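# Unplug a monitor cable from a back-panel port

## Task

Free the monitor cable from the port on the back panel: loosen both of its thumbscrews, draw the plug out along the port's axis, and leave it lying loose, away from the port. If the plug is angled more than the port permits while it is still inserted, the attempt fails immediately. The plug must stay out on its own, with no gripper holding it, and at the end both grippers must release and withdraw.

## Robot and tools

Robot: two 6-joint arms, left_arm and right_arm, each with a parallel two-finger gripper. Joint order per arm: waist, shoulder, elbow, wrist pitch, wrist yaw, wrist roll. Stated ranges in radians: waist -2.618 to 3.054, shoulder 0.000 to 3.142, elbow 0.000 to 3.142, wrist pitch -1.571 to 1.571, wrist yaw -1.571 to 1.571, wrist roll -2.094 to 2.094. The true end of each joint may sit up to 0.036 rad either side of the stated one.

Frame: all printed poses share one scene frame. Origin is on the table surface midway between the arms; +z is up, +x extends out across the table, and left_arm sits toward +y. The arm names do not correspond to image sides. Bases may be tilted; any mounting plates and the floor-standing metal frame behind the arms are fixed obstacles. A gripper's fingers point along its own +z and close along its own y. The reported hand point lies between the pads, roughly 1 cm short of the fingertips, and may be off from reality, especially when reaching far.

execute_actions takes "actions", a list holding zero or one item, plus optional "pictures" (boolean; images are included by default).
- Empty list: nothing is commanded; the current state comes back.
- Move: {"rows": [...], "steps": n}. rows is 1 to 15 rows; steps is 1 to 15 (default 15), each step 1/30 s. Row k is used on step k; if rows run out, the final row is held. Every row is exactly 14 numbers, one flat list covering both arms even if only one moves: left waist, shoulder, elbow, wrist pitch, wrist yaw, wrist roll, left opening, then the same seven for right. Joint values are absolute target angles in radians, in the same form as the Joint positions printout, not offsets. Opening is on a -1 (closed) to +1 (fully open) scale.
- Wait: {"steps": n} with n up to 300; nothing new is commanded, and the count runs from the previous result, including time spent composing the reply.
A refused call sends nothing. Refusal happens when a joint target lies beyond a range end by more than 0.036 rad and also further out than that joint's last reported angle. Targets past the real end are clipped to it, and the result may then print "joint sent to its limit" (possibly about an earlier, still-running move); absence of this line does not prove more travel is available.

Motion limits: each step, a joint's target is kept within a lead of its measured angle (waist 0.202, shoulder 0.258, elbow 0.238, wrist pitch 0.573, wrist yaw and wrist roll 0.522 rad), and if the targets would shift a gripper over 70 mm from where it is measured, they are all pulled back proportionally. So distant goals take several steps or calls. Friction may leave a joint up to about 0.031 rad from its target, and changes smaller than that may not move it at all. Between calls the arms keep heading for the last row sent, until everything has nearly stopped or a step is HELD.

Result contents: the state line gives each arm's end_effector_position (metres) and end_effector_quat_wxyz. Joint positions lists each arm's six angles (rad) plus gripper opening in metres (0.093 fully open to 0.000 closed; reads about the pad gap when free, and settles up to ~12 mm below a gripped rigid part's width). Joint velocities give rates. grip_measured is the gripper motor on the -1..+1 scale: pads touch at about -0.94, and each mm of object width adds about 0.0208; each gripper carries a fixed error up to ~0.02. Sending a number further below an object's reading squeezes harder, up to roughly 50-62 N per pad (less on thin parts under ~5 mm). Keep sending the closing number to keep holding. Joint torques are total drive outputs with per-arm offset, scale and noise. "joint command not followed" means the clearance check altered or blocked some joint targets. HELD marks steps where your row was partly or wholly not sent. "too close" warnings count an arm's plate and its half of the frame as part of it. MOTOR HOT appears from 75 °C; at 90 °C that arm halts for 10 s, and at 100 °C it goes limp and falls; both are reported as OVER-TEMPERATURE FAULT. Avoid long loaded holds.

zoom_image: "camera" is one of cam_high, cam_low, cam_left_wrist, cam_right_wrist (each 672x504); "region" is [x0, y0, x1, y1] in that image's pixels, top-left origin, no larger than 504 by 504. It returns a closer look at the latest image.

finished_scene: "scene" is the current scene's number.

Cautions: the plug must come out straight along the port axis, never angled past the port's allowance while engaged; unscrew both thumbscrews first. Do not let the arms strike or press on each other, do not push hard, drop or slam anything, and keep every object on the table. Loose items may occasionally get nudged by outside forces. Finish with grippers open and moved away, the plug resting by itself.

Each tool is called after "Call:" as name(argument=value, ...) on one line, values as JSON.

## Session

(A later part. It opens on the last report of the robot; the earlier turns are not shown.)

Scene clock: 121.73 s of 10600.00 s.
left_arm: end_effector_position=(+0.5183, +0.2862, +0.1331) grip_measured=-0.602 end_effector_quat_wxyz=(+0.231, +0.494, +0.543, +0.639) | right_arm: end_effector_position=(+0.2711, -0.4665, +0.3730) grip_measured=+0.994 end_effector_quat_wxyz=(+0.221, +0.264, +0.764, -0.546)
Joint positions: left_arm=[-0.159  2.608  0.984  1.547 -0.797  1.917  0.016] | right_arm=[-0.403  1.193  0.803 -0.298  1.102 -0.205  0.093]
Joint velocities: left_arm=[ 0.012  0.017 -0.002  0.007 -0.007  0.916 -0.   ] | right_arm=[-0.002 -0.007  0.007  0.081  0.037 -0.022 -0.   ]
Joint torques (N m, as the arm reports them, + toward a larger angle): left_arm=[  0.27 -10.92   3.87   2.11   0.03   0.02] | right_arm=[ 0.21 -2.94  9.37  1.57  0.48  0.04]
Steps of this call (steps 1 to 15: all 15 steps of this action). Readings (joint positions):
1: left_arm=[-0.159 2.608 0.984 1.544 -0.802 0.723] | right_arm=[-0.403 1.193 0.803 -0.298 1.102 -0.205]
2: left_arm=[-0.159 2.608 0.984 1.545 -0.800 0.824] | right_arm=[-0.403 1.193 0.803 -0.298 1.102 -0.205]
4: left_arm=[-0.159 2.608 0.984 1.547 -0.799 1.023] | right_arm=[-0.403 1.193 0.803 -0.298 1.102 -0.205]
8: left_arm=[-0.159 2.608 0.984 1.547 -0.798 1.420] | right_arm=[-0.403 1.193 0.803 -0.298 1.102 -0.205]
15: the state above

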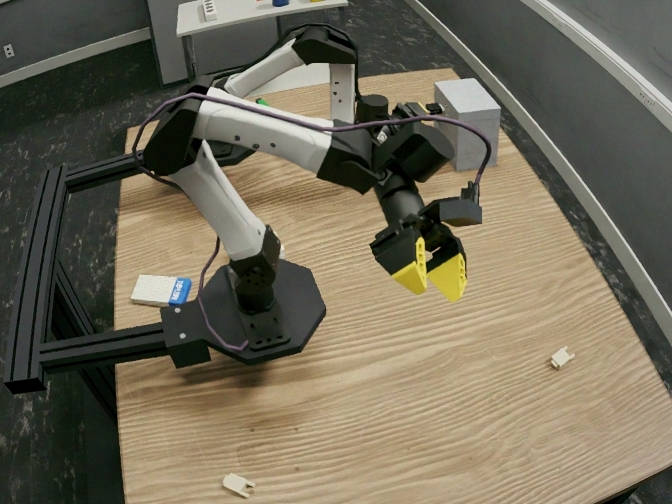

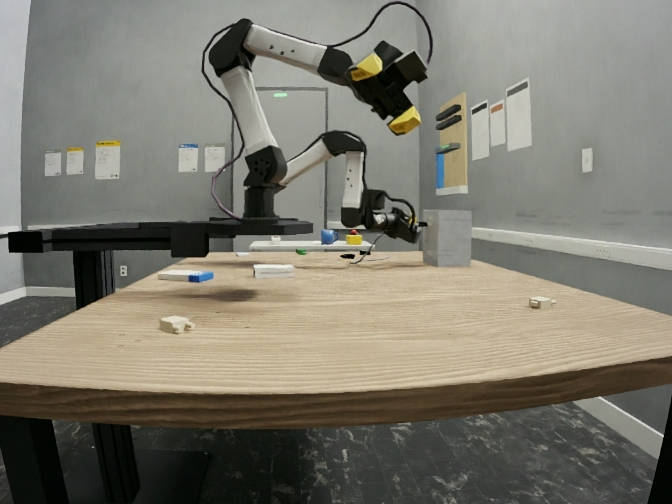

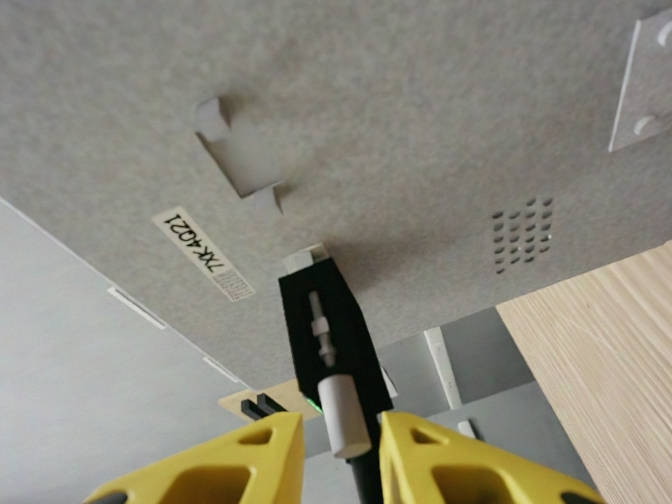

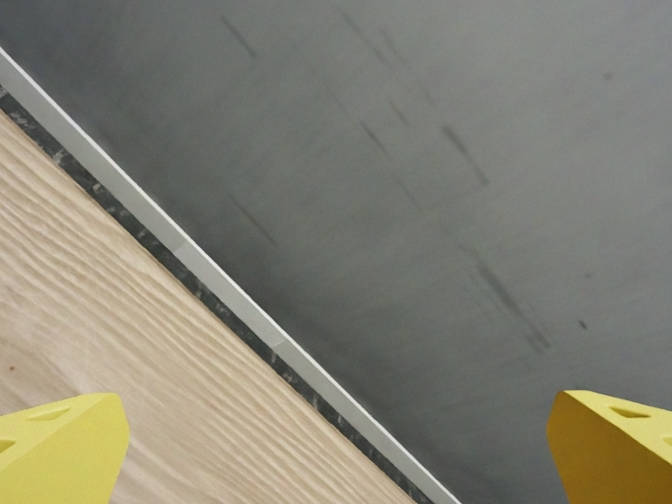

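Call:
execute_actions(actions=[{"rows":[[-0.155,2.605,0.99,1.548,-0.79,2.07,-0.6,-0.4,1.2,0.8,-0.3,1.1,-0.2,1]],"steps":10}], pictures=false)

Call:
execute_actions(actions=[{"rows":[[-0.155,2.605,0.99,1.548,-0.79,0.2,-0.9,-0.4,1.2,0.8,-0.3,1.1,-0.2,1]],"steps":13}], pictures=false)

Call:
execute_actions(actions=[{"rows":[[-0.155,2.605,0.99,1.548,-0.79,2.07,-0.6,-0.4,1.2,0.8,-0.3,1.1,-0.2,1]]}], pictures=false)

Call:
execute_actions(actions=[{"rows":[[-0.155,2.605,0.99,1.548,-0.79,0.2,-0.9,-0.4,1.2,0.8,-0.3,1.1,-0.2,1]],"steps":13}], pictures=false)

Call:
execute_actions(actions=[{"rows":[[-0.155,2.605,0.99,1.548,-0.79,2.07,-0.6,-0.4,1.2,0.8,-0.3,1.1,-0.2,1]]}], pictures=false)

Call:
execute_actions(actions=[{"rows":[[-0.155,2.605,0.99,1.548,-0.79,0.2,-0.9,-0.4,1.2,0.8,-0.3,1.1,-0.2,1]],"steps":13}], pictures=false)

Call:
execute_actions(actions=[{"rows":[[-0.155,2.605,0.99,1.548,-0.79,2.07,-0.6,-0.4,1.2,0.8,-0.3,1.1,-0.2,1]]}], pictures=false)

Call:
execute_actions(actions=[{"rows":[[-0.155,2.605,0.99,1.548,-0.79,0.2,-0.9,-0.4,1.2,0.8,-0.3,1.1,-0.2,1]],"steps":13}], pictures=false)

Call:
execute_actions(actions=[{"rows":[[-0.155,2.605,0.99,1.548,-0.79,2.07,-0.6,-0.4,1.2,0.8,-0.3,1.1,-0.2,1]]}], pictures=false)

Call:
execute_actions(actions=[{"rows":[[-0.155,2.605,0.99,1.548,-0.79,0.2,-0.9,-0.4,1.2,0.8,-0.3,1.1,-0.2,1]],"steps":13}], pictures=false)

Call:
execute_actions(actions=[{"rows":[[-0.155,2.605,0.99,1.548,-0.79,2.07,-0.6,-0.4,1.2,0.8,-0.3,1.1,-0.2,1]]}], pictures=false)

Call:
execute_actions(actions=[{"rows":[[-0.155,2.605,0.99,1.548,-0.79,0.2,-0.9,-0.4,1.2,0.8,-0.3,1.1,-0.2,1]],"steps":13}], pictures=false)

Call:
execute_actions(actions=[{"rows":[[-0.155,2.605,0.99,1.548,-0.79,2.07,-0.6,-0.4,1.2,0.8,-0.3,1.1,-0.2,1]]}], pictures=false)

Call:
execute_actions(actions=[{"rows":[[-0.155,2.605,0.99,1.548,-0.79,0.2,-0.9,-0.4,1.2,0.8,-0.3,1.1,-0.2,1]],"steps":13}], pictures=false)

Call:
execute_actions(actions=[{"rows":[[-0.155,2.605,0.99,1.548,-0.79,2.07,-0.6,-0.4,1.2,0.8,-0.3,1.1,-0.2,1]]}], pictures=false)

Call:
execute_actions(actions=[{"rows":[[-0.155,2.605,0.99,1.548,-0.79,0.2,-0.9,-0.4,1.2,0.8,-0.3,1.1,-0.2,1]],"steps":13}], pictures=false)

Call:
execute_actions(actions=[{"rows":[[-0.155,2.605,0.99,1.548,-0.79,2.07,-0.6,-0.4,1.2,0.8,-0.3,1.1,-0.2,1]]}], pictures=false)

Call:
execute_actions(actions=[{"rows":[[-0.155,2.605,0.99,1.548,-0.79,0.2,-0.9,-0.4,1.2,0.8,-0.3,1.1,-0.2,1]],"steps":13}], pictures=false)

Call:
execute_actions(actions=[{"rows":[[-0.155,2.605,0.99,1.548,-0.79,2.07,-0.6,-0.4,1.2,0.8,-0.3,1.1,-0.2,1]]}], pictures=false)

Call:
execute_actions(actions=[{"rows":[[-0.155,2.605,0.99,1.548,-0.79,0.2,-0.9,-0.4,1.2,0.8,-0.3,1.1,-0.2,1]],"steps":13}], pictures=false)

Call:
execute_actions(actions=[{"rows":[[-0.155,2.605,0.99,1.548,-0.79,2.07,-0.6,-0.4,1.2,0.8,-0.3,1.1,-0.2,1]]}], pictures=false)

Call:
execute_actions(actions=[{"rows":[[-0.155,2.605,0.99,1.548,-0.79,0.2,-0.9,-0.4,1.2,0.8,-0.3,1.1,-0.2,1]],"steps":13}], pictures=false)

Call:
execute_actions(actions=[{"rows":[[-0.155,2.605,0.99,1.548,-0.79,2.07,-0.6,-0.4,1.2,0.8,-0.3,1.1,-0.2,1]]}], pictures=false)

Call:
execute_actions(actions=[{"rows":[[-0.155,2.605,0.99,1.548,-0.79,0.2,-0.9,-0.4,1.2,0.8,-0.3,1.1,-0.2,1]],"steps":13}], pictures=false)

Call:
execute_actions(actions=[{"rows":[[-0.155,2.605,0.99,1.548,-0.79,2.07,-0.6,-0.4,1.2,0.8,-0.3,1.1,-0.2,1]]}], pictures=false)

Call:
execute_actions(actions=[{"rows":[[-0.155,2.605,0.99,1.548,-0.79,0.2,-0.9,-0.4,1.2,0.8,-0.3,1.1,-0.2,1]],"steps":13}], pictures=false)

Call:
execute_actions(actions=[{"rows":[[-0.155,2.605,0.99,1.548,-0.79,1.45,-0.4,-0.4,1.2,0.8,-0.3,1.1,-0.2,1]]}])

Call:
zoom_image(camera="cam_left_wrist", region=[200,220,480,500])

Scene clock: 168.37 s of 10600.00 s.
left_arm: end_effector_position=(+0.5186, +0.2857, +0.1330) grip_measured=-0.602 end_effector_quat_wxyz=(+0.186, +0.533, +0.505, +0.653) | right_arm: end_effector_position=(+0.2711, -0.4665, +0.3730) grip_measured=+0.994 end_effector_quat_wxyz=(+0.221, +0.264, +0.764, -0.546)
Joint positions: left_arm=[-0.159  2.608  0.984  1.547 -0.794  2.06   0.016] | right_arm=[-0.403  1.193  0.803 -0.298  1.102 -0.205  0.093]
Joint velocities: left_arm=[ 0.002 -0.007  0.007 -0.022  0.051 -0.007  0.   ] | right_arm=[ 0.017 -0.012  0.017  0.022 -0.022  0.051  0.002]
Joint torques (N m, as the arm reports them, + toward a larger angle): left_arm=[  0.23 -11.01   3.91   2.1   -0.01   0.08] | right_arm=[-0.29 -3.11  9.55  1.58  0.48  0.02]
Steps of this call (steps 1 to 30: the robot went on to your last target; steps 31 to 90: nothing new was sent; then 43.30 s passed at rest; steps 91 to 100: all 10 steps of this action). Readings (joint positions):
91: left_arm=[-0.159 2.608 0.984 1.547 -0.794 2.060] | right_arm=[-0.403 1.193 0.803 -0.298 1.102 -0.205]
92: left_arm=[-0.159 2.608 0.984 1.547 -0.794 2.060] | right_arm=[-0.403 1.193 0.803 -0.298 1.102 -0.205]
94: left_arm=[-0.159 2.608 0.984 1.547 -0.794 2.060] | right_arm=[-0.403 1.193 0.803 -0.298 1.102 -0.205]
98: left_arm=[-0.159 2.608 0.984 1.547 -0.794 2.060] | right_arm=[-0.403 1.193 0.803 -0.298 1.102 -0.205]
100: the state above

Scene clock: 168.80 s of 10600.00 s.
left_arm: end_effector_position=(+0.5184, +0.2859, +0.1319) grip_measured=-0.890 end_effector_quat_wxyz=(+0.533, +0.132, +0.723, +0.418) | right_arm: end_effector_position=(+0.2711, -0.4665, +0.3730) grip_measured=+0.994 end_effector_quat_wxyz=(+0.221, +0.264, +0.764, -0.546)
Joint positions: left_arm=[-0.159  2.608  0.984  1.541 -0.795  0.795  0.002] | right_arm=[-0.403  1.193  0.803 -0.298  1.102 -0.205  0.093]
Joint velocities: left_arm=[-0.002 -0.007  0.012  0.051 -0.037 -2.791 -0.   ] | right_arm=[ 0.002 -0.002 -0.017  0.022 -0.051 -0.022 -0.   ]
Joint torques (N m, as the arm reports them, + toward a larger angle): left_arm=[  0.19 -11.14   4.02   2.13   0.07  -0.16] | right_arm=[ 0.14 -2.9   9.6   1.6   0.49  0.11]
Steps of this call (steps 1 to 13: all 13 steps of this action). Readings (joint positions):
1: left_arm=[-0.159 2.608 0.984 1.546 -0.794 1.977] | right_arm=[-0.403 1.193 0.803 -0.298 1.102 -0.205]
2: left_arm=[-0.159 2.608 0.984 1.545 -0.794 1.877] | right_arm=[-0.403 1.193 0.803 -0.298 1.102 -0.205]
4: left_arm=[-0.159 2.608 0.984 1.541 -0.792 1.679] | right_arm=[-0.403 1.193 0.803 -0.298 1.102 -0.205]
8: left_arm=[-0.159 2.608 0.984 1.540 -0.792 1.284] | right_arm=[-0.403 1.193 0.803 -0.298 1.102 -0.205]
13: the state above

Scene clock: 169.30 s of 10600.00 s.
left_arm: end_effector_position=(+0.5184, +0.2860, +0.1330) grip_measured=-0.602 end_effector_quat_wxyz=(+0.219, +0.505, +0.533, +0.643) | right_arm: end_effector_position=(+0.2711, -0.4665, +0.3730) grip_measured=+0.994 end_effector_quat_wxyz=(+0.221, +0.264, +0.764, -0.546)
Joint positions: left_arm=[-0.159  2.608  0.984  1.547 -0.796  1.955  0.016] | right_arm=[-0.403  1.193  0.803 -0.298  1.102 -0.205  0.093]
Joint velocities: left_arm=[ 0.007 -0.007 -0.017  0.066 -0.007  0.828 -0.001] | right_arm=[-0.022  0.002  0.012  0.066 -0.007 -0.037  0.001]
Joint torques (N m, as the arm reports them, + toward a larger angle): left_arm=[  0.18 -10.99   3.91   2.1    0.03   0.06] | right_arm=[ 0.06 -2.93  9.09  1.53  0.5   0.05]
Steps of this call (steps 1 to 15: all 15 steps of this action). Readings (joint positions):
1: left_arm=[-0.159 2.608 0.984 1.545 -0.798 0.862] | right_arm=[-0.403 1.193 0.803 -0.298 1.102 -0.205]
2: left_arm=[-0.159 2.608 0.984 1.546 -0.797 0.962] | right_arm=[-0.403 1.193 0.803 -0.298 1.102 -0.205]
4: left_arm=[-0.159 2.608 0.984 1.546 -0.797 1.161] | right_arm=[-0.403 1.193 0.803 -0.298 1.102 -0.205]
8: left_arm=[-0.159 2.608 0.984 1.547 -0.797 1.558] | right_arm=[-0.403 1.193 0.803 -0.298 1.102 -0.205]
15: the state above

Scene clock: 169.73 s of 10600.00 s.
left_arm: end_effector_position=(+0.5181, +0.2863, +0.1313) grip_measured=-0.890 end_effector_quat_wxyz=(+0.552, +0.097, +0.730, +0.392) | right_arm: end_effector_position=(+0.2711, -0.4665, +0.3730) grip_measured=+0.994 end_effector_quat_wxyz=(+0.221, +0.264, +0.764, -0.546)
Joint positions: left_arm=[-0.159  2.608  0.984  1.538 -0.797  0.697  0.002] | right_arm=[-0.403  1.193  0.803 -0.298  1.102 -0.205  0.093]
Joint velocities: left_arm=[-0.002 -0.007  0.002 -0.081 -0.154 -2.674  0.   ] | right_arm=[ 0.012  0.002  0.017 -0.007 -0.007 -0.022  0.001]
Joint torques (N m, as the arm reports them, + toward a larger angle): left_arm=[  0.22 -11.06   3.74   2.18   0.11  -0.32] | right_arm=[-0.02 -2.85  9.26  1.57  0.5   0.06]
Steps of this call (steps 1 to 13: all 13 steps of this action). Readings (joint positions):
1: left_arm=[-0.159 2.608 0.984 1.546 -0.796 1.877] | right_arm=[-0.403 1.193 0.803 -0.298 1.102 -0.205]
2: left_arm=[-0.159 2.608 0.984 1.545 -0.796 1.777] | right_arm=[-0.403 1.193 0.803 -0.298 1.102 -0.205]
4: left_arm=[-0.159 2.608 0.984 1.542 -0.795 1.578] | right_arm=[-0.403 1.193 0.803 -0.298 1.102 -0.205]
8: left_arm=[-0.159 2.608 0.984 1.538 -0.794 1.185] | right_arm=[-0.403 1.193 0.803 -0.298 1.102 -0.205]
13: the state above

Scene clock: 170.23 s of 10600.00 s.
left_arm: end_effector_position=(+0.5185, +0.2858, +0.1328) grip_measured=-0.602 end_effector_quat_wxyz=(+0.227, +0.499, +0.539, +0.640) | right_arm: end_effector_position=(+0.2711, -0.4665, +0.3730) grip_measured=+0.994 end_effector_quat_wxyz=(+0.221, +0.264, +0.764, -0.546)
Joint positions: left_arm=[-0.159  2.608  0.984  1.545 -0.795  1.93   0.016] | right_arm=[-0.403  1.193  0.803 -0.298  1.102 -0.205  0.093]
Joint velocities: left_arm=[-0.002  0.002  0.007  0.022  0.007  0.828  0.001] | right_arm=[-0.027 -0.007  0.007  0.066 -0.066 -0.007 -0.001]
Joint torques (N m, as the arm reports them, + toward a larger angle): left_arm=[  0.34 -10.99   3.87   2.13   0.02   0.08] | right_arm=[ 0.04 -2.87  9.23  1.57  0.52  0.04]
Steps of this call (steps 1 to 15: all 15 steps of this action). Readings (joint positions):
1: left_arm=[-0.159 2.608 0.984 1.540 -0.796 0.765] | right_arm=[-0.403 1.193 0.803 -0.298 1.102 -0.205]
2: left_arm=[-0.159 2.608 0.984 1.543 -0.795 0.865] | right_arm=[-0.403 1.193 0.803 -0.298 1.102 -0.205]
4: left_arm=[-0.159 2.608 0.984 1.545 -0.795 1.064] | right_arm=[-0.403 1.193 0.803 -0.298 1.102 -0.205]
8: left_arm=[-0.159 2.608 0.984 1.545 -0.795 1.461] | right_arm=[-0.403 1.193 0.803 -0.298 1.102 -0.205]
15: the state above

Scene clock: 170.67 s of 10600.00 s.
left_arm: end_effector_position=(+0.5181, +0.2862, +0.1311) grip_measured=-0.890 end_effector_quat_wxyz=(+0.556, +0.088, +0.731, +0.385) | right_arm: end_effector_position=(+0.2711, -0.4665, +0.3730) grip_measured=+0.994 end_effector_quat_wxyz=(+0.221, +0.264, +0.764, -0.546)
Joint positions: left_arm=[-0.159  2.608  0.984  1.536 -0.797  0.672  0.002] | right_arm=[-0.403  1.193  0.803 -0.298  1.102 -0.205  0.093]
Joint velocities: left_arm=[-0.012  0.012  0.017 -0.022 -0.037 -2.645  0.001] | right_arm=[-0.027  0.017  0.002  0.037 -0.066  0.037 -0.001]
Joint torques (N m, as the arm reports them, + toward a larger angle): left_arm=[  0.24 -10.98   3.73   2.22   0.03  -0.25] | right_arm=[-0.02 -3.11  9.26  1.54  0.49  0.02]
Steps of this call (steps 1 to 13: all 13 steps of this action). Readings (joint positions):
1: left_arm=[-0.159 2.608 0.984 1.544 -0.794 1.852] | right_arm=[-0.403 1.193 0.803 -0.298 1.102 -0.205]
2: left_arm=[-0.159 2.608 0.984 1.543 -0.794 1.752] | right_arm=[-0.403 1.193 0.803 -0.298 1.102 -0.205]
4: left_arm=[-0.159 2.608 0.984 1.540 -0.794 1.553] | right_arm=[-0.403 1.193 0.803 -0.298 1.102 -0.205]
8: left_arm=[-0.159 2.608 0.984 1.537 -0.792 1.160] | right_arm=[-0.403 1.193 0.803 -0.298 1.102 -0.205]
13: the state above

Scene clock: 171.17 s of 10600.00 s.
left_arm: end_effector_position=(+0.5185, +0.2859, +0.1329) grip_measured=-0.602 end_effector_quat_wxyz=(+0.229, +0.497, +0.541, +0.639) | right_arm: end_effector_position=(+0.2711, -0.4665, +0.3730) grip_measured=+0.994 end_effector_quat_wxyz=(+0.221, +0.264, +0.764, -0.546)
Joint positions: left_arm=[-0.159  2.607  0.984  1.545 -0.795  1.922  0.016] | right_arm=[-0.403  1.193  0.803 -0.298  1.102 -0.205  0.093]
Joint velocities: left_arm=[-0.002 -0.017 -0.002 -0.022 -0.066  0.945 -0.   ] | right_arm=[-0.007  0.002 -0.007  0.051  0.037 -0.066 -0.   ]
Joint torques (N m, as the arm reports them, + toward a larger angle): left_arm=[  0.35 -10.86   3.89   2.13  -0.02   0.08] | right_arm=[ 0.07 -3.13  9.25  1.57  0.52  0.07]
Steps of this call (steps 1 to 15: all 15 steps of this action). Readings (joint positions):
1: left_arm=[-0.159 2.608 0.984 1.539 -0.796 0.740] | right_arm=[-0.403 1.193 0.803 -0.298 1.102 -0.205]
2: left_arm=[-0.159 2.607 0.984 1.543 -0.796 0.840] | right_arm=[-0.403 1.193 0.803 -0.298 1.102 -0.205]
4: left_arm=[-0.159 2.607 0.984 1.544 -0.795 1.039] | right_arm=[-0.403 1.193 0.803 -0.298 1.102 -0.205]
8: left_arm=[-0.159 2.607 0.984 1.545 -0.795 1.436] | right_arm=[-0.403 1.193 0.803 -0.298 1.102 -0.205]
15: the state above

Scene clock: 171.60 s of 10600.00 s.
left_arm: end_effector_position=(+0.5182, +0.2862, +0.1310) grip_measured=-0.890 end_effector_quat_wxyz=(+0.557, +0.086, +0.732, +0.383) | right_arm: end_effector_position=(+0.2711, -0.4665, +0.3730) grip_measured=+0.994 end_effector_quat_wxyz=(+0.221, +0.264, +0.764, -0.546)
Joint positions: left_arm=[-0.159  2.607  0.984  1.535 -0.797  0.665  0.002] | right_arm=[-0.403  1.193  0.803 -0.298  1.102 -0.205  0.093]
Joint velocities: left_arm=[-0.007  0.007 -0.017  0.007 -0.022 -2.689 -0.   ] | right_arm=[ 0.012 -0.002  0.007  0.007 -0.037  0.007 -0.   ]
Joint torques (N m, as the arm reports them, + toward a larger angle): left_arm=[  0.25 -10.86   3.85   2.26   0.04  -0.27] | right_arm=[ 0.07 -3.    9.27  1.57  0.5   0.11]
Steps of this call (steps 1 to 13: all 13 steps of this action). Readings (joint positions):
1: left_arm=[-0.159 2.607 0.984 1.543 -0.795 1.845] | right_arm=[-0.403 1.193 0.803 -0.298 1.102 -0.205]
2: left_arm=[-0.159 2.607 0.984 1.543 -0.795 1.745] | right_arm=[-0.403 1.193 0.803 -0.298 1.102 -0.205]
4: left_arm=[-0.159 2.607 0.984 1.540 -0.794 1.546] | right_arm=[-0.403 1.193 0.803 -0.298 1.102 -0.205]
8: left_arm=[-0.159 2.607 0.984 1.536 -0.792 1.152] | right_arm=[-0.403 1.193 0.803 -0.298 1.102 -0.205]
13: the state above

Scene clock: 172.10 s of 10600.00 s.
left_arm: end_effector_position=(+0.5186, +0.2863, +0.1332) grip_measured=-0.602 end_effector_quat_wxyz=(+0.230, +0.496, +0.542, +0.639) | right_arm: end_effector_position=(+0.2711, -0.4665, +0.3730) grip_measured=+0.994 end_effector_quat_wxyz=(+0.221, +0.264, +0.764, -0.546)
Joint positions: left_arm=[-0.158  2.607  0.984  1.544 -0.796  1.92   0.016] | right_arm=[-0.403  1.193  0.803 -0.298  1.102 -0.205  0.093]
Joint velocities: left_arm=[-0.027 -0.002 -0.002 -0.022 -0.022  0.93  -0.001] | right_arm=[-0.002 -0.017  0.002  0.007 -0.037  0.095 -0.   ]
Joint torques (N m, as the arm reports them, + toward a larger angle): left_arm=[  0.23 -10.87   3.97   2.15  -0.02   0.06] | right_arm=[-0.09 -2.93  9.37  1.55  0.49  0.04]
Steps of this call (steps 1 to 15: all 15 steps of this action). Readings (joint positions):
1: left_arm=[-0.159 2.607 0.984 1.538 -0.796 0.733] | right_arm=[-0.403 1.193 0.803 -0.298 1.102 -0.205]
2: left_arm=[-0.158 2.607 0.984 1.542 -0.796 0.833] | right_arm=[-0.403 1.193 0.803 -0.298 1.102 -0.205]
4: left_arm=[-0.158 2.607 0.984 1.543 -0.796 1.032] | right_arm=[-0.403 1.193 0.803 -0.298 1.102 -0.205]
8: left_arm=[-0.158 2.607 0.984 1.544 -0.796 1.429] | right_arm=[-0.403 1.193 0.803 -0.298 1.102 -0.205]
15: the state above

Scene clock: 172.53 s of 10600.00 s.
left_arm: end_effector_position=(+0.5183, +0.2865, +0.1311) grip_measured=-0.890 end_effector_quat_wxyz=(+0.557, +0.085, +0.732, +0.383) | right_arm: end_effector_position=(+0.2711, -0.4665, +0.3730) grip_measured=+0.994 end_effector_quat_wxyz=(+0.221, +0.264, +0.764, -0.546)
Joint positions: left_arm=[-0.158  2.607  0.984  1.533 -0.797  0.663  0.002] | right_arm=[-0.403  1.193  0.803 -0.298  1.102 -0.205  0.093]
Joint velocities: left_arm=[-0.007 -0.017 -0.002  0.007 -0.051 -2.645 -0.002] | right_arm=[ 0.002  0.027 -0.002  0.007  0.022  0.051  0.001]
Joint torques (N m, as the arm reports them, + toward a larger angle): left_arm=[  0.19 -10.85   3.71   2.23   0.11  -0.33] | right_arm=[ 0.16 -2.9   9.34  1.53  0.53  0.04]
Steps of this call (steps 1 to 13: all 13 steps of this action). Readings (joint positions):
1: left_arm=[-0.158 2.607 0.984 1.543 -0.795 1.843] | right_arm=[-0.403 1.193 0.803 -0.298 1.102 -0.205]
2: left_arm=[-0.158 2.607 0.984 1.543 -0.796 1.742] | right_arm=[-0.403 1.193 0.803 -0.298 1.102 -0.205]
4: left_arm=[-0.158 2.607 0.984 1.539 -0.794 1.544] | right_arm=[-0.403 1.193 0.803 -0.298 1.102 -0.205]
8: left_arm=[-0.158 2.607 0.984 1.534 -0.792 1.151] | right_arm=[-0.403 1.193 0.803 -0.298 1.102 -0.205]
13: the state above

Scene clock: 173.03 s of 10600.00 s.
left_arm: end_effector_position=(+0.5187, +0.2862, +0.1332) grip_measured=-0.602 end_effector_quat_wxyz=(+0.230, +0.496, +0.542, +0.639) | right_arm: end_effector_position=(+0.2711, -0.4665, +0.3730) grip_measured=+0.994 end_effector_quat_wxyz=(+0.221, +0.264, +0.764, -0.546)
Joint positions: left_arm=[-0.158  2.606  0.984  1.543 -0.795  1.919  0.016] | right_arm=[-0.403  1.193  0.803 -0.298  1.102 -0.205  0.093]
Joint velocities: left_arm=[-0.002 -0.007 -0.022  0.022 -0.066  0.93  -0.   ] | right_arm=[0.012 0.007 0.002 0.022 0.037 0.007 0.   ]
Joint torques (N m, as the arm reports them, + toward a larger angle): left_arm=[  0.11 -10.9    3.88   2.15   0.     0.07] | right_arm=[-0.1  -2.81  9.37  1.59  0.51  0.07]
Steps of this call (steps 1 to 15: all 15 steps of this action). Readings (joint positions):
1: left_arm=[-0.159 2.607 0.984 1.536 -0.796 0.732] | right_arm=[-0.403 1.193 0.803 -0.298 1.102 -0.205]
2: left_arm=[-0.158 2.606 0.984 1.540 -0.795 0.832] | right_arm=[-0.403 1.193 0.803 -0.298 1.102 -0.205]
4: left_arm=[-0.158 2.606 0.984 1.542 -0.795 1.031] | right_arm=[-0.403 1.193 0.803 -0.298 1.102 -0.205]
8: left_arm=[-0.158 2.606 0.984 1.543 -0.795 1.428] | right_arm=[-0.403 1.193 0.803 -0.298 1.102 -0.205]
15: the state above

Scene clock: 173.47 s of 10600.00 s.
left_arm: end_effector_position=(+0.5185, +0.2862, +0.1312) grip_measured=-0.890 end_effector_quat_wxyz=(+0.558, +0.086, +0.732, +0.382) | right_arm: end_effector_position=(+0.2711, -0.4665, +0.3730) grip_measured=+0.994 end_effector_quat_wxyz=(+0.221, +0.264, +0.764, -0.546)
Joint positions: left_arm=[-0.158  2.606  0.984  1.533 -0.795  0.663  0.002] | right_arm=[-0.403  1.193  0.803 -0.298  1.102 -0.205  0.093]
Joint velocities: left_arm=[ 0.002  0.017  0.002 -0.066 -0.051 -2.689  0.   ] | right_arm=[ 0.012 -0.007 -0.012  0.037  0.066  0.022 -0.   ]
Joint torques (N m, as the arm reports them, + toward a larger angle): left_arm=[  0.26 -10.87   3.92   2.26  -0.03  -0.32] | right_arm=[ 0.05 -3.07  9.37  1.56  0.53  0.04]
Steps of this call (steps 1 to 13: all 13 steps of this action). Readings (joint positions):
1: left_arm=[-0.158 2.606 0.984 1.542 -0.795 1.842] | right_arm=[-0.403 1.193 0.803 -0.298 1.102 -0.205]
2: left_arm=[-0.158 2.606 0.984 1.542 -0.795 1.742] | right_arm=[-0.403 1.193 0.803 -0.298 1.102 -0.205]
4: left_arm=[-0.158 2.606 0.984 1.538 -0.794 1.543] | right_arm=[-0.403 1.193 0.803 -0.298 1.102 -0.205]
8: left_arm=[-0.158 2.606 0.984 1.533 -0.792 1.150] | right_arm=[-0.403 1.193 0.803 -0.298 1.102 -0.205]
13: the state above

Scene clock: 173.97 s of 10600.00 s.
left_arm: end_effector_position=(+0.5189, +0.2862, +0.1335) grip_measured=-0.602 end_effector_quat_wxyz=(+0.230, +0.496, +0.542, +0.639) | right_arm: end_effector_position=(+0.2711, -0.4665, +0.3730) grip_measured=+0.994 end_effector_quat_wxyz=(+0.221, +0.264, +0.764, -0.546)
Joint positions: left_arm=[-0.158  2.605  0.984  1.543 -0.794  1.919  0.016] | right_arm=[-0.403  1.193  0.803 -0.298  1.102 -0.205  0.093]
Joint velocities: left_arm=[-0.022 -0.007 -0.007 -0.081 -0.007  0.916 -0.001] | right_arm=[-0.007  0.007 -0.002 -0.037 -0.037  0.037 -0.001]
Joint torques (N m, as the arm reports them, + toward a larger angle): left_arm=[  0.01 -10.89   4.01   2.14  -0.02   0.05] | right_arm=[ 0.18 -2.76  9.31  1.52  0.49  0.06]
Steps of this call (steps 1 to 15: all 15 steps of this action). Readings (joint positions):
1: left_arm=[-0.158 2.606 0.984 1.535 -0.794 0.731] | right_arm=[-0.403 1.193 0.803 -0.298 1.102 -0.205]
2: left_arm=[-0.158 2.605 0.984 1.540 -0.794 0.832] | right_arm=[-0.403 1.193 0.803 -0.298 1.102 -0.205]
4: left_arm=[-0.158 2.605 0.984 1.542 -0.794 1.030] | right_arm=[-0.403 1.193 0.803 -0.298 1.102 -0.205]
8: left_arm=[-0.158 2.605 0.984 1.543 -0.794 1.428] | right_arm=[-0.403 1.193 0.803 -0.298 1.102 -0.205]
15: the state above

Scene clock: 174.40 s of 10600.00 s.
left_arm: end_effector_position=(+0.5186, +0.2864, +0.1313) grip_measured=-0.890 end_effector_quat_wxyz=(+0.557, +0.086, +0.732, +0.383) | right_arm: end_effector_position=(+0.2711, -0.4665, +0.3730) grip_measured=+0.994 end_effector_quat_wxyz=(+0.221, +0.264, +0.764, -0.546)
Joint positions: left_arm=[-0.158  2.605  0.984  1.532 -0.795  0.664  0.002] | right_arm=[-0.403  1.193  0.803 -0.298  1.102 -0.205  0.093]
Joint velocities: left_arm=[ 0.002 -0.017 -0.022  0.066 -0.022 -2.63  -0.   ] | right_arm=[ 0.002 -0.007  0.007 -0.007 -0.022  0.007 -0.   ]
Joint torques (N m, as the arm reports them, + toward a larger angle): left_arm=[  0.27 -10.73   3.94   2.29   0.06  -0.4 ] | right_arm=[ 0.15 -2.96  9.42  1.5   0.49  0.07]
Steps of this call (steps 1 to 13: all 13 steps of this action). Readings (joint positions):
1: left_arm=[-0.158 2.605 0.984 1.542 -0.794 1.842] | right_arm=[-0.403 1.193 0.803 -0.298 1.102 -0.205]
2: left_arm=[-0.158 2.605 0.984 1.542 -0.794 1.742] | right_arm=[-0.403 1.193 0.803 -0.298 1.102 -0.205]
4: left_arm=[-0.158 2.605 0.984 1.538 -0.792 1.543] | right_arm=[-0.403 1.193 0.803 -0.298 1.102 -0.205]
8: left_arm=[-0.158 2.605 0.984 1.532 -0.791 1.150] | right_arm=[-0.403 1.193 0.803 -0.298 1.102 -0.205]
13: the state above

Scene clock: 174.90 s of 10600.00 s.
left_arm: end_effector_position=(+0.5190, +0.2863, +0.1336) grip_measured=-0.602 end_effector_quat_wxyz=(+0.230, +0.496, +0.542, +0.639) | right_arm: end_effector_position=(+0.2711, -0.4665, +0.3730) grip_measured=+0.994 end_effector_quat_wxyz=(+0.221, +0.264, +0.764, -0.546)
Joint positions: left_arm=[-0.158  2.605  0.984  1.543 -0.794  1.92   0.016] | right_arm=[-0.403  1.193  0.803 -0.298  1.102 -0.205  0.093]
Joint velocities: left_arm=[-0.002  0.007 -0.012 -0.037  0.007  0.96   0.   ] | right_arm=[ 0.007 -0.002 -0.012 -0.037 -0.007 -0.051 -0.   ]
Joint torques (N m, as the arm reports them, + toward a larger angle): left_arm=[ -0.01 -10.67   3.88   2.12   0.02   0.04] | right_arm=[ 0.07 -2.96  9.5   1.55  0.51  0.06]
Steps of this call (steps 1 to 15: all 15 steps of this action). Readings (joint positions):
1: left_arm=[-0.158 2.605 0.984 1.534 -0.794 0.732] | right_arm=[-0.403 1.193 0.803 -0.298 1.102 -0.205]
2: left_arm=[-0.158 2.605 0.984 1.539 -0.794 0.833] | right_arm=[-0.403 1.193 0.803 -0.298 1.102 -0.205]
4: left_arm=[-0.158 2.605 0.984 1.541 -0.794 1.032] | right_arm=[-0.403 1.193 0.803 -0.298 1.102 -0.205]
8: left_arm=[-0.158 2.605 0.984 1.542 -0.794 1.429] | right_arm=[-0.403 1.193 0.803 -0.298 1.102 -0.205]
15: the state above

Scene clock: 175.33 s of 10600.00 s.
left_arm: end_effector_position=(+0.5187, +0.2864, +0.1310) grip_measured=-0.890 end_effector_quat_wxyz=(+0.556, +0.087, +0.732, +0.383) | right_arm: end_effector_position=(+0.2711, -0.4665, +0.3730) grip_measured=+0.994 end_effector_quat_wxyz=(+0.221, +0.264, +0.764, -0.546)
Joint positions: left_arm=[-0.158  2.605  0.984  1.529 -0.794  0.665  0.002] | right_arm=[-0.403  1.193  0.803 -0.298  1.102 -0.205  0.093]
Joint velocities: left_arm=[-0.022  0.007  0.002 -0.007 -0.022 -2.513  0.   ] | right_arm=[ 0.007 -0.002 -0.002 -0.095  0.022  0.022  0.   ]
Joint torques (N m, as the arm reports them, + toward a larger angle): left_arm=[  0.36 -10.72   3.8    2.25   0.03  -0.43] | right_arm=[-0.1  -2.83  9.41  1.55  0.53  0.05]
Steps of this call (steps 1 to 13: all 13 steps of this action). Readings (joint positions):
1: left_arm=[-0.158 2.605 0.984 1.542 -0.794 1.843] | right_arm=[-0.403 1.193 0.803 -0.298 1.102 -0.205]
2: left_arm=[-0.158 2.605 0.984 1.541 -0.794 1.742] | right_arm=[-0.403 1.193 0.803 -0.298 1.102 -0.205]
4: left_arm=[-0.158 2.605 0.984 1.537 -0.792 1.544] | right_arm=[-0.403 1.193 0.803 -0.298 1.102 -0.205]
8: left_arm=[-0.158 2.605 0.984 1.530 -0.790 1.151] | right_arm=[-0.403 1.193 0.803 -0.298 1.102 -0.205]
13: the state above

Scene clock: 175.83 s of 10600.00 s.
left_arm: end_effector_position=(+0.5191, +0.2859, +0.1335) grip_measured=-0.602 end_effector_quat_wxyz=(+0.231, +0.497, +0.541, +0.638) | right_arm: end_effector_position=(+0.2711, -0.4665, +0.3730) grip_measured=+0.994 end_effector_quat_wxyz=(+0.221, +0.264, +0.764, -0.546)
Joint positions: left_arm=[-0.158  2.605  0.984  1.542 -0.792  1.92   0.016] | right_arm=[-0.403  1.193  0.803 -0.298  1.102 -0.205  0.093]
Joint velocities: left_arm=[-0.007  0.002  0.007  0.007  0.007  1.018 -0.001] | right_arm=[-0.007 -0.017 -0.007 -0.007 -0.037 -0.037  0.   ]
Joint torques (N m, as the arm reports them, + toward a larger angle): left_arm=[  0.25 -10.82   3.84   2.14   0.     0.08] | right_arm=[ 0.05 -3.05  9.4   1.55  0.53  0.05]
Steps of this call (steps 1 to 15: all 15 steps of this action). Readings (joint positions):
1: left_arm=[-0.158 2.605 0.984 1.532 -0.792 0.733] | right_arm=[-0.403 1.193 0.803 -0.298 1.102 -0.205]
2: left_arm=[-0.158 2.605 0.984 1.538 -0.792 0.834] | right_arm=[-0.403 1.193 0.803 -0.298 1.102 -0.205]
4: left_arm=[-0.158 2.605 0.984 1.540 -0.792 1.032] | right_arm=[-0.403 1.193 0.803 -0.298 1.102 -0.205]
8: left_arm=[-0.158 2.605 0.984 1.542 -0.792 1.430] | right_arm=[-0.403 1.193 0.803 -0.298 1.102 -0.205]
15: the state above

Scene clock: 176.27 s of 10600.00 s.
left_arm: end_effector_position=(+0.5188, +0.2860, +0.1309) grip_measured=-0.889 end_effector_quat_wxyz=(+0.557, +0.087, +0.732, +0.382) | right_arm: end_effector_position=(+0.2711, -0.4665, +0.3730) grip_measured=+0.994 end_effector_quat_wxyz=(+0.221, +0.264, +0.764, -0.546)
Joint positions: left_arm=[-0.158  2.605  0.984  1.529 -0.792  0.663  0.003] | right_arm=[-0.403  1.193  0.803 -0.298  1.102 -0.205  0.093]
Joint velocities: left_arm=[ 0.007 -0.002 -0.022  0.081 -0.037 -2.615 -0.001] | right_arm=[-0.012  0.022  0.007  0.007  0.037 -0.007  0.   ]
Joint torques (N m, as the arm reports them, + toward a larger angle): left_arm=[  0.26 -10.78   3.87   2.28  -0.02  -0.31] | right_arm=[-0.05 -3.11  9.32  1.52  0.52  0.13]
Steps of this call (steps 1 to 13: all 13 steps of this action). Readings (joint positions):
1: left_arm=[-0.158 2.605 0.984 1.541 -0.792 1.843] | right_arm=[-0.403 1.193 0.803 -0.298 1.102 -0.205]
2: left_arm=[-0.158 2.605 0.984 1.541 -0.792 1.742] | right_arm=[-0.403 1.193 0.803 -0.298 1.102 -0.205]
4: left_arm=[-0.158 2.605 0.984 1.537 -0.791 1.544] | right_arm=[-0.403 1.193 0.803 -0.298 1.102 -0.205]
8: left_arm=[-0.158 2.605 0.984 1.530 -0.789 1.151] | right_arm=[-0.403 1.193 0.803 -0.298 1.102 -0.205]
13: the state above

Scene clock: 176.77 s of 10600.00 s.
left_arm: end_effector_position=(+0.5191, +0.2859, +0.1335) grip_measured=-0.602 end_effector_quat_wxyz=(+0.231, +0.497, +0.541, +0.638) | right_arm: end_effector_position=(+0.2711, -0.4665, +0.3730) grip_measured=+0.994 end_effector_quat_wxyz=(+0.221, +0.264, +0.764, -0.546)
Joint positions: left_arm=[-0.158  2.605  0.984  1.542 -0.792  1.92   0.016] | right_arm=[-0.403  1.193  0.803 -0.298  1.102 -0.205  0.093]
Joint velocities: left_arm=[ 0.012  0.002 -0.022  0.051 -0.095  0.945  0.001] | right_arm=[-0.002 -0.002  0.002 -0.066  0.066  0.007  0.   ]
Joint torques (N m, as the arm reports them, + toward a larger angle): left_arm=[  0.11 -10.75   4.03   2.2   -0.01   0.05] | right_arm=[-0.01 -3.09  9.31  1.6   0.51  0.07]
Steps of this call (steps 1 to 15: all 15 steps of this action). Readings (joint positions):
1: left_arm=[-0.158 2.605 0.984 1.532 -0.792 0.732] | right_arm=[-0.403 1.193 0.803 -0.298 1.102 -0.205]
2: left_arm=[-0.158 2.605 0.984 1.538 -0.792 0.832] | right_arm=[-0.403 1.193 0.803 -0.298 1.102 -0.205]
4: left_arm=[-0.158 2.605 0.984 1.540 -0.792 1.031] | right_arm=[-0.403 1.193 0.803 -0.298 1.102 -0.205]
8: left_arm=[-0.158 2.605 0.984 1.542 -0.792 1.428] | right_arm=[-0.403 1.193 0.803 -0.298 1.102 -0.205]
15: the state above

Scene clock: 177.20 s of 10600.00 s.
left_arm: end_effector_position=(+0.5189, +0.2858, +0.1308) grip_measured=-0.889 end_effector_quat_wxyz=(+0.557, +0.088, +0.732, +0.381) | right_arm: end_effector_position=(+0.2711, -0.4665, +0.3730) grip_measured=+0.994 end_effector_quat_wxyz=(+0.221, +0.264, +0.764, -0.546)
Joint positions: left_arm=[-0.158  2.605  0.984  1.528 -0.791  0.663  0.003] | right_arm=[-0.403  1.193  0.803 -0.298  1.102 -0.205  0.093]
Joint velocities: left_arm=[-0.017 -0.002  0.002 -0.081 -0.125 -2.542 -0.   ] | right_arm=[-0.007  0.007 -0.012 -0.007 -0.081 -0.095  0.   ]
Joint torques (N m, as the arm reports them, + toward a larger angle): left_arm=[  0.38 -10.86   3.97   2.3    0.09  -0.35] | right_arm=[ 0.09 -2.86  9.45  1.6   0.5  -0.01]
Steps of this call (steps 1 to 13: all 13 steps of this action). Readings (joint positions):
1: left_arm=[-0.158 2.605 0.984 1.542 -0.792 1.843] | right_arm=[-0.403 1.193 0.803 -0.298 1.102 -0.205]
2: left_arm=[-0.158 2.605 0.984 1.541 -0.792 1.742] | right_arm=[-0.403 1.193 0.803 -0.298 1.102 -0.205]
4: left_arm=[-0.158 2.605 0.984 1.537 -0.791 1.544] | right_arm=[-0.403 1.193 0.803 -0.298 1.102 -0.205]
8: left_arm=[-0.158 2.605 0.984 1.530 -0.788 1.150] | right_arm=[-0.403 1.193 0.803 -0.298 1.102 -0.205]
13: the state above

Scene clock: 177.70 s of 10600.00 s.
left_arm: end_effector_position=(+0.5192, +0.2857, +0.1334) grip_measured=-0.602 end_effector_quat_wxyz=(+0.231, +0.497, +0.541, +0.638) | right_arm: end_effector_position=(+0.2711, -0.4665, +0.3730) grip_measured=+0.994 end_effector_quat_wxyz=(+0.221, +0.264, +0.764, -0.546)
Joint positions: left_arm=[-0.158  2.605  0.984  1.542 -0.791  1.92   0.016] | right_arm=[-0.403  1.193  0.803 -0.298  1.102 -0.205  0.093]
Joint velocities: left_arm=[-0.012 -0.017 -0.007 -0.051  0.022  0.989 -0.001] | right_arm=[ 0.027  0.007 -0.012 -0.022 -0.022  0.022 -0.   ]
Joint torques (N m, as the arm reports them, + toward a larger angle): left_arm=[  0.2  -10.81   3.91   2.2   -0.03   0.09] | right_arm=[ 0.08 -2.95  9.53  1.57  0.52  0.07]
Steps of this call (steps 1 to 15: all 15 steps of this action). Readings (joint positions):
1: left_arm=[-0.158 2.605 0.984 1.531 -0.791 0.732] | right_arm=[-0.403 1.193 0.803 -0.298 1.102 -0.205]
2: left_arm=[-0.158 2.605 0.984 1.537 -0.791 0.832] | right_arm=[-0.403 1.193 0.803 -0.298 1.102 -0.205]
4: left_arm=[-0.158 2.605 0.984 1.540 -0.791 1.031] | right_arm=[-0.403 1.193 0.803 -0.298 1.102 -0.205]
8: left_arm=[-0.158 2.605 0.984 1.542 -0.791 1.428] | right_arm=[-0.403 1.193 0.803 -0.298 1.102 -0.205]
15: the state above

Scene clock: 178.13 s of 10600.00 s.
left_arm: end_effector_position=(+0.5189, +0.2857, +0.1308) grip_measured=-0.889 end_effector_quat_wxyz=(+0.557, +0.088, +0.732, +0.381) | right_arm: end_effector_position=(+0.2711, -0.4665, +0.3730) grip_measured=+0.994 end_effector_quat_wxyz=(+0.221, +0.264, +0.764, -0.546)
Joint positions: left_arm=[-0.158  2.605  0.984  1.529 -0.791  0.663  0.003] | right_arm=[-0.403  1.193  0.803 -0.298  1.102 -0.205  0.093]
Joint velocities: left_arm=[-0.032  0.012 -0.007 -0.037  0.007 -2.689  0.   ] | right_arm=[ 0.012 -0.002  0.012 -0.037 -0.037 -0.022  0.001]
Joint torques (N m, as the arm reports them, + toward a larger angle): left_arm=[  0.19 -10.74   3.99   2.29  -0.03  -0.29] | right_arm=[-0.03 -2.93  9.5   1.48  0.49  0.06]
Steps of this call (steps 1 to 13: all 13 steps of this action). Readings (joint positions):
1: left_arm=[-0.158 2.605 0.984 1.541 -0.791 1.843] | right_arm=[-0.403 1.193 0.803 -0.298 1.102 -0.205]
2: left_arm=[-0.158 2.605 0.984 1.540 -0.791 1.742] | right_arm=[-0.403 1.193 0.803 -0.298 1.102 -0.205]
4: left_arm=[-0.158 2.605 0.984 1.537 -0.790 1.544] | right_arm=[-0.403 1.193 0.803 -0.298 1.102 -0.205]
8: left_arm=[-0.158 2.605 0.984 1.530 -0.787 1.150] | right_arm=[-0.403 1.193 0.803 -0.298 1.102 -0.205]
13: the state above

Scene clock: 178.63 s of 10600.00 s.
left_arm: end_effector_position=(+0.5192, +0.2857, +0.1335) grip_measured=-0.602 end_effector_quat_wxyz=(+0.231, +0.497, +0.541, +0.638) | right_arm: end_effector_position=(+0.2711, -0.4665, +0.3730) grip_measured=+0.994 end_effector_quat_wxyz=(+0.221, +0.264, +0.764, -0.546)
Joint positions: left_arm=[-0.158  2.605  0.984  1.542 -0.791  1.919  0.016] | right_arm=[-0.403  1.193  0.803 -0.298  1.102 -0.205  0.093]
Joint velocities: left_arm=[ 0.002  0.002 -0.012 -0.007 -0.022  0.93   0.   ] | right_arm=[-0.007  0.002  0.007 -0.037 -0.022  0.007 -0.   ]
Joint torques (N m, as the arm reports them, + toward a larger angle): left_arm=[  0.   -10.74   3.84   2.16  -0.06   0.04] | right_arm=[ 0.03 -2.92  9.18  1.54  0.47  0.03]
Steps of this call (steps 1 to 15: all 15 steps of this action). Readings (joint positions):
1: left_arm=[-0.158 2.605 0.984 1.532 -0.791 0.732] | right_arm=[-0.403 1.193 0.803 -0.298 1.102 -0.205]
2: left_arm=[-0.158 2.605 0.984 1.538 -0.791 0.832] | right_arm=[-0.403 1.193 0.803 -0.298 1.102 -0.205]
4: left_arm=[-0.158 2.605 0.984 1.540 -0.791 1.031] | right_arm=[-0.403 1.193 0.803 -0.298 1.102 -0.205]
8: left_arm=[-0.158 2.605 0.984 1.542 -0.791 1.428] | right_arm=[-0.403 1.193 0.803 -0.298 1.102 -0.205]
15: the state above

Scene clock: 179.07 s of 10600.00 s.
left_arm: end_effector_position=(+0.5189, +0.2857, +0.1308) grip_measured=-0.889 end_effector_quat_wxyz=(+0.557, +0.088, +0.732, +0.381) | right_arm: end_effector_position=(+0.2711, -0.4665, +0.3730) grip_measured=+0.994 end_effector_quat_wxyz=(+0.221, +0.264, +0.764, -0.546)
Joint positions: left_arm=[-0.158  2.605  0.984  1.529 -0.79   0.663  0.003] | right_arm=[-0.403  1.193  0.803 -0.298  1.102 -0.205  0.093]
Joint velocities: left_arm=[-0.012  0.012 -0.017  0.007  0.051 -2.703  0.001] | right_arm=[-0.007 -0.007  0.017 -0.022 -0.007  0.007 -0.001]
Joint torques (N m, as the arm reports them, + toward a larger angle): left_arm=[  0.38 -10.81   4.03   2.29  -0.02  -0.26] | right_arm=[-0.21 -2.95  9.38  1.56  0.52  0.07]
Steps of this call (steps 1 to 13: all 13 steps of this action). Readings (joint positions):
1: left_arm=[-0.158 2.605 0.984 1.541 -0.791 1.842] | right_arm=[-0.403 1.193 0.803 -0.298 1.102 -0.205]
2: left_arm=[-0.158 2.605 0.984 1.541 -0.791 1.742] | right_arm=[-0.403 1.193 0.803 -0.298 1.102 -0.205]
4: left_arm=[-0.158 2.605 0.984 1.537 -0.790 1.543] | right_arm=[-0.403 1.193 0.803 -0.298 1.102 -0.205]
8: left_arm=[-0.158 2.605 0.984 1.530 -0.787 1.150] | right_arm=[-0.403 1.193 0.803 -0.298 1.102 -0.205]
13: the state above

Scene clock: 179.57 s of 10600.00 s.
left_arm: end_effector_position=(+0.5192, +0.2859, +0.1335) grip_measured=-0.602 end_effector_quat_wxyz=(+0.231, +0.497, +0.541, +0.638) | right_arm: end_effector_position=(+0.2711, -0.4665, +0.3730) grip_measured=+0.994 end_effector_quat_wxyz=(+0.221, +0.264, +0.764, -0.546)
Joint positions: left_arm=[-0.158  2.605  0.984  1.542 -0.791  1.919  0.016] | right_arm=[-0.403  1.193  0.803 -0.298  1.102 -0.205  0.093]
Joint velocities: left_arm=[-0.007 -0.007  0.012  0.022 -0.022  0.974 -0.   ] | right_arm=[ 0.017  0.007 -0.002 -0.037 -0.007  0.066  0.001]
Joint torques (N m, as the arm reports them, + toward a larger angle): left_arm=[  0.24 -10.83   3.77   2.16  -0.05   0.09] | right_arm=[ 0.07 -2.96  9.27  1.54  0.51  0.02]
Steps of this call (steps 1 to 15: all 15 steps of this action). Readings (joint positions):
1: left_arm=[-0.158 2.605 0.984 1.532 -0.791 0.731] | right_arm=[-0.403 1.193 0.803 -0.298 1.102 -0.205]
2: left_arm=[-0.158 2.605 0.984 1.538 -0.791 0.831] | right_arm=[-0.403 1.193 0.803 -0.298 1.102 -0.205]
4: left_arm=[-0.158 2.605 0.984 1.540 -0.791 1.030] | right_arm=[-0.403 1.193 0.803 -0.298 1.102 -0.205]
8: left_arm=[-0.158 2.605 0.984 1.542 -0.791 1.427] | right_arm=[-0.403 1.193 0.803 -0.298 1.102 -0.205]
15: the state above

Scene clock: 180.00 s of 10600.00 s.
left_arm: end_effector_position=(+0.5189, +0.2857, +0.1308) grip_measured=-0.889 end_effector_quat_wxyz=(+0.557, +0.088, +0.733, +0.381) | right_arm: end_effector_position=(+0.2711, -0.4665, +0.3730) grip_measured=+0.994 end_effector_quat_wxyz=(+0.221, +0.264, +0.764, -0.546)
Joint positions: left_arm=[-0.158  2.605  0.984  1.528 -0.79   0.663  0.003] | right_arm=[-0.403  1.193  0.803 -0.298  1.102 -0.205  0.093]
Joint velocities: left_arm=[-0.027  0.002 -0.007  0.007  0.007 -2.63  -0.001] | right_arm=[-0.012 -0.017 -0.007  0.022 -0.022  0.037 -0.   ]
Joint torques (N m, as the arm reports them, + toward a larger angle): left_arm=[  0.12 -10.67   4.01   2.3   -0.07  -0.29] | right_arm=[ 0.   -2.99  9.14  1.54  0.52  0.09]
Steps of this call (steps 1 to 13: all 13 steps of this action). Readings (joint positions):
1: left_arm=[-0.158 2.605 0.984 1.542 -0.791 1.842] | right_arm=[-0.403 1.193 0.803 -0.298 1.102 -0.205]
2: left_arm=[-0.158 2.605 0.984 1.541 -0.791 1.741] | right_arm=[-0.403 1.193 0.803 -0.298 1.102 -0.205]
4: left_arm=[-0.158 2.605 0.984 1.537 -0.790 1.543] | right_arm=[-0.403 1.193 0.803 -0.298 1.102 -0.205]
8: left_arm=[-0.158 2.605 0.984 1.530 -0.787 1.150] | right_arm=[-0.403 1.193 0.803 -0.298 1.102 -0.205]
13: the state above

Scene clock: 180.50 s of 10600.00 s.
left_arm: end_effector_position=(+0.5192, +0.2856, +0.1332) grip_measured=-0.402 end_effector_quat_wxyz=(+0.385, +0.344, +0.649, +0.558) | right_arm: end_effector_position=(+0.2711, -0.4665, +0.3730) grip_measured=+0.994 end_effector_quat_wxyz=(+0.221, +0.264, +0.764, -0.546)
Joint positions: left_arm=[-0.158  2.605  0.984  1.54  -0.79   1.407  0.026] | right_arm=[-0.403  1.193  0.803 -0.298  1.102 -0.205  0.093]
Joint velocities: left_arm=[ 0.012 -0.002  0.012  0.022 -0.022  0.168 -0.   ] | right_arm=[-0.012 -0.007 -0.002 -0.051 -0.037  0.022 -0.001]
Joint torques (N m, as the arm reports them, + toward a larger angle): left_arm=[  0.12 -10.86   3.98   2.19  -0.06   0.05] | right_arm=[-0.15 -3.    9.65  1.57  0.42  0.03]
Steps of this call (steps 1 to 15: all 15 steps of this action). Readings (joint positions):
1: left_arm=[-0.158 2.605 0.984 1.531 -0.791 0.731] | right_arm=[-0.403 1.193 0.803 -0.298 1.102 -0.205]
2: left_arm=[-0.158 2.605 0.984 1.537 -0.790 0.831] | right_arm=[-0.403 1.193 0.803 -0.298 1.102 -0.205]
4: left_arm=[-0.158 2.605 0.984 1.540 -0.790 1.029] | right_arm=[-0.403 1.193 0.803 -0.298 1.102 -0.205]
8: left_arm=[-0.158 2.605 0.984 1.540 -0.790 1.274] | right_arm=[-0.403 1.193 0.803 -0.298 1.102 -0.205]
15: the state above

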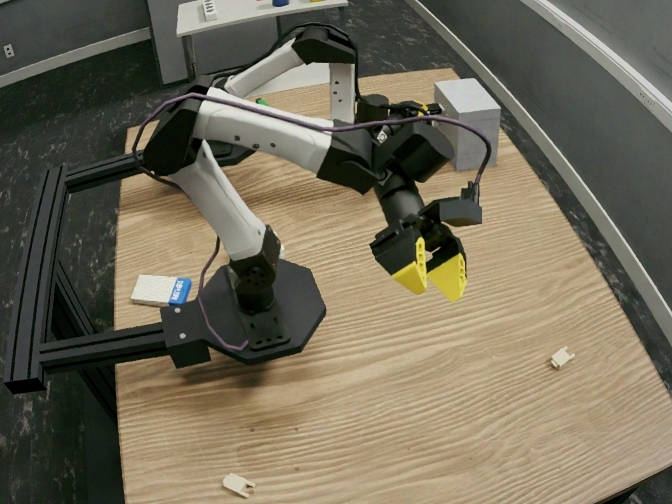

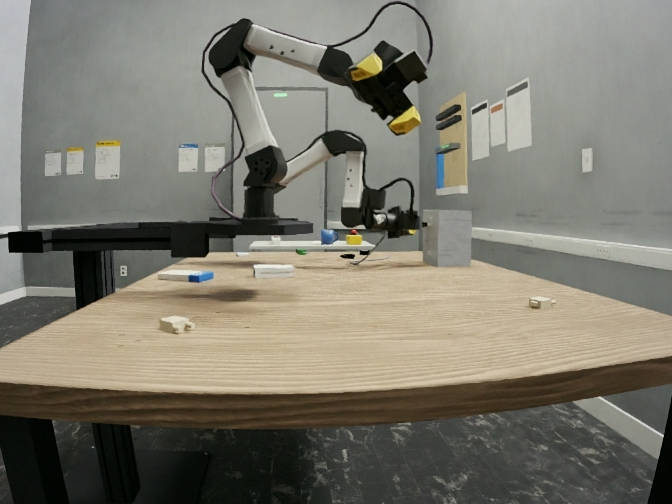

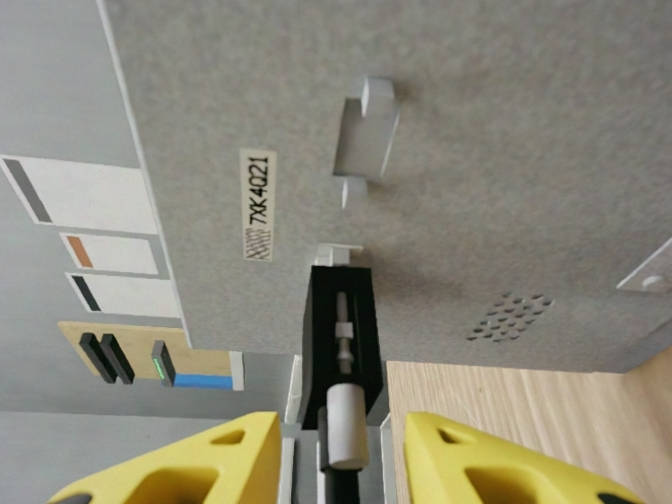

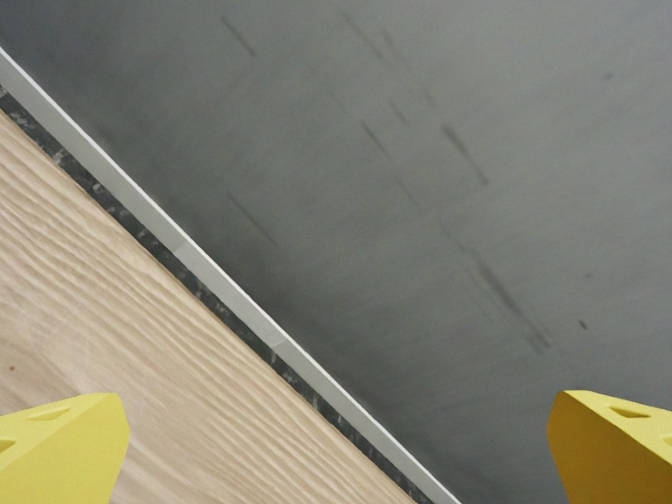

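Region (200, 220, 480, 500) of cam_left_wrist's 672x504 image, scaled by 1.800, with more detail than that image has.

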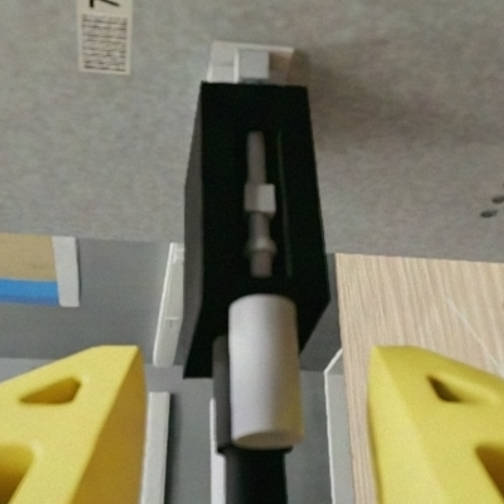

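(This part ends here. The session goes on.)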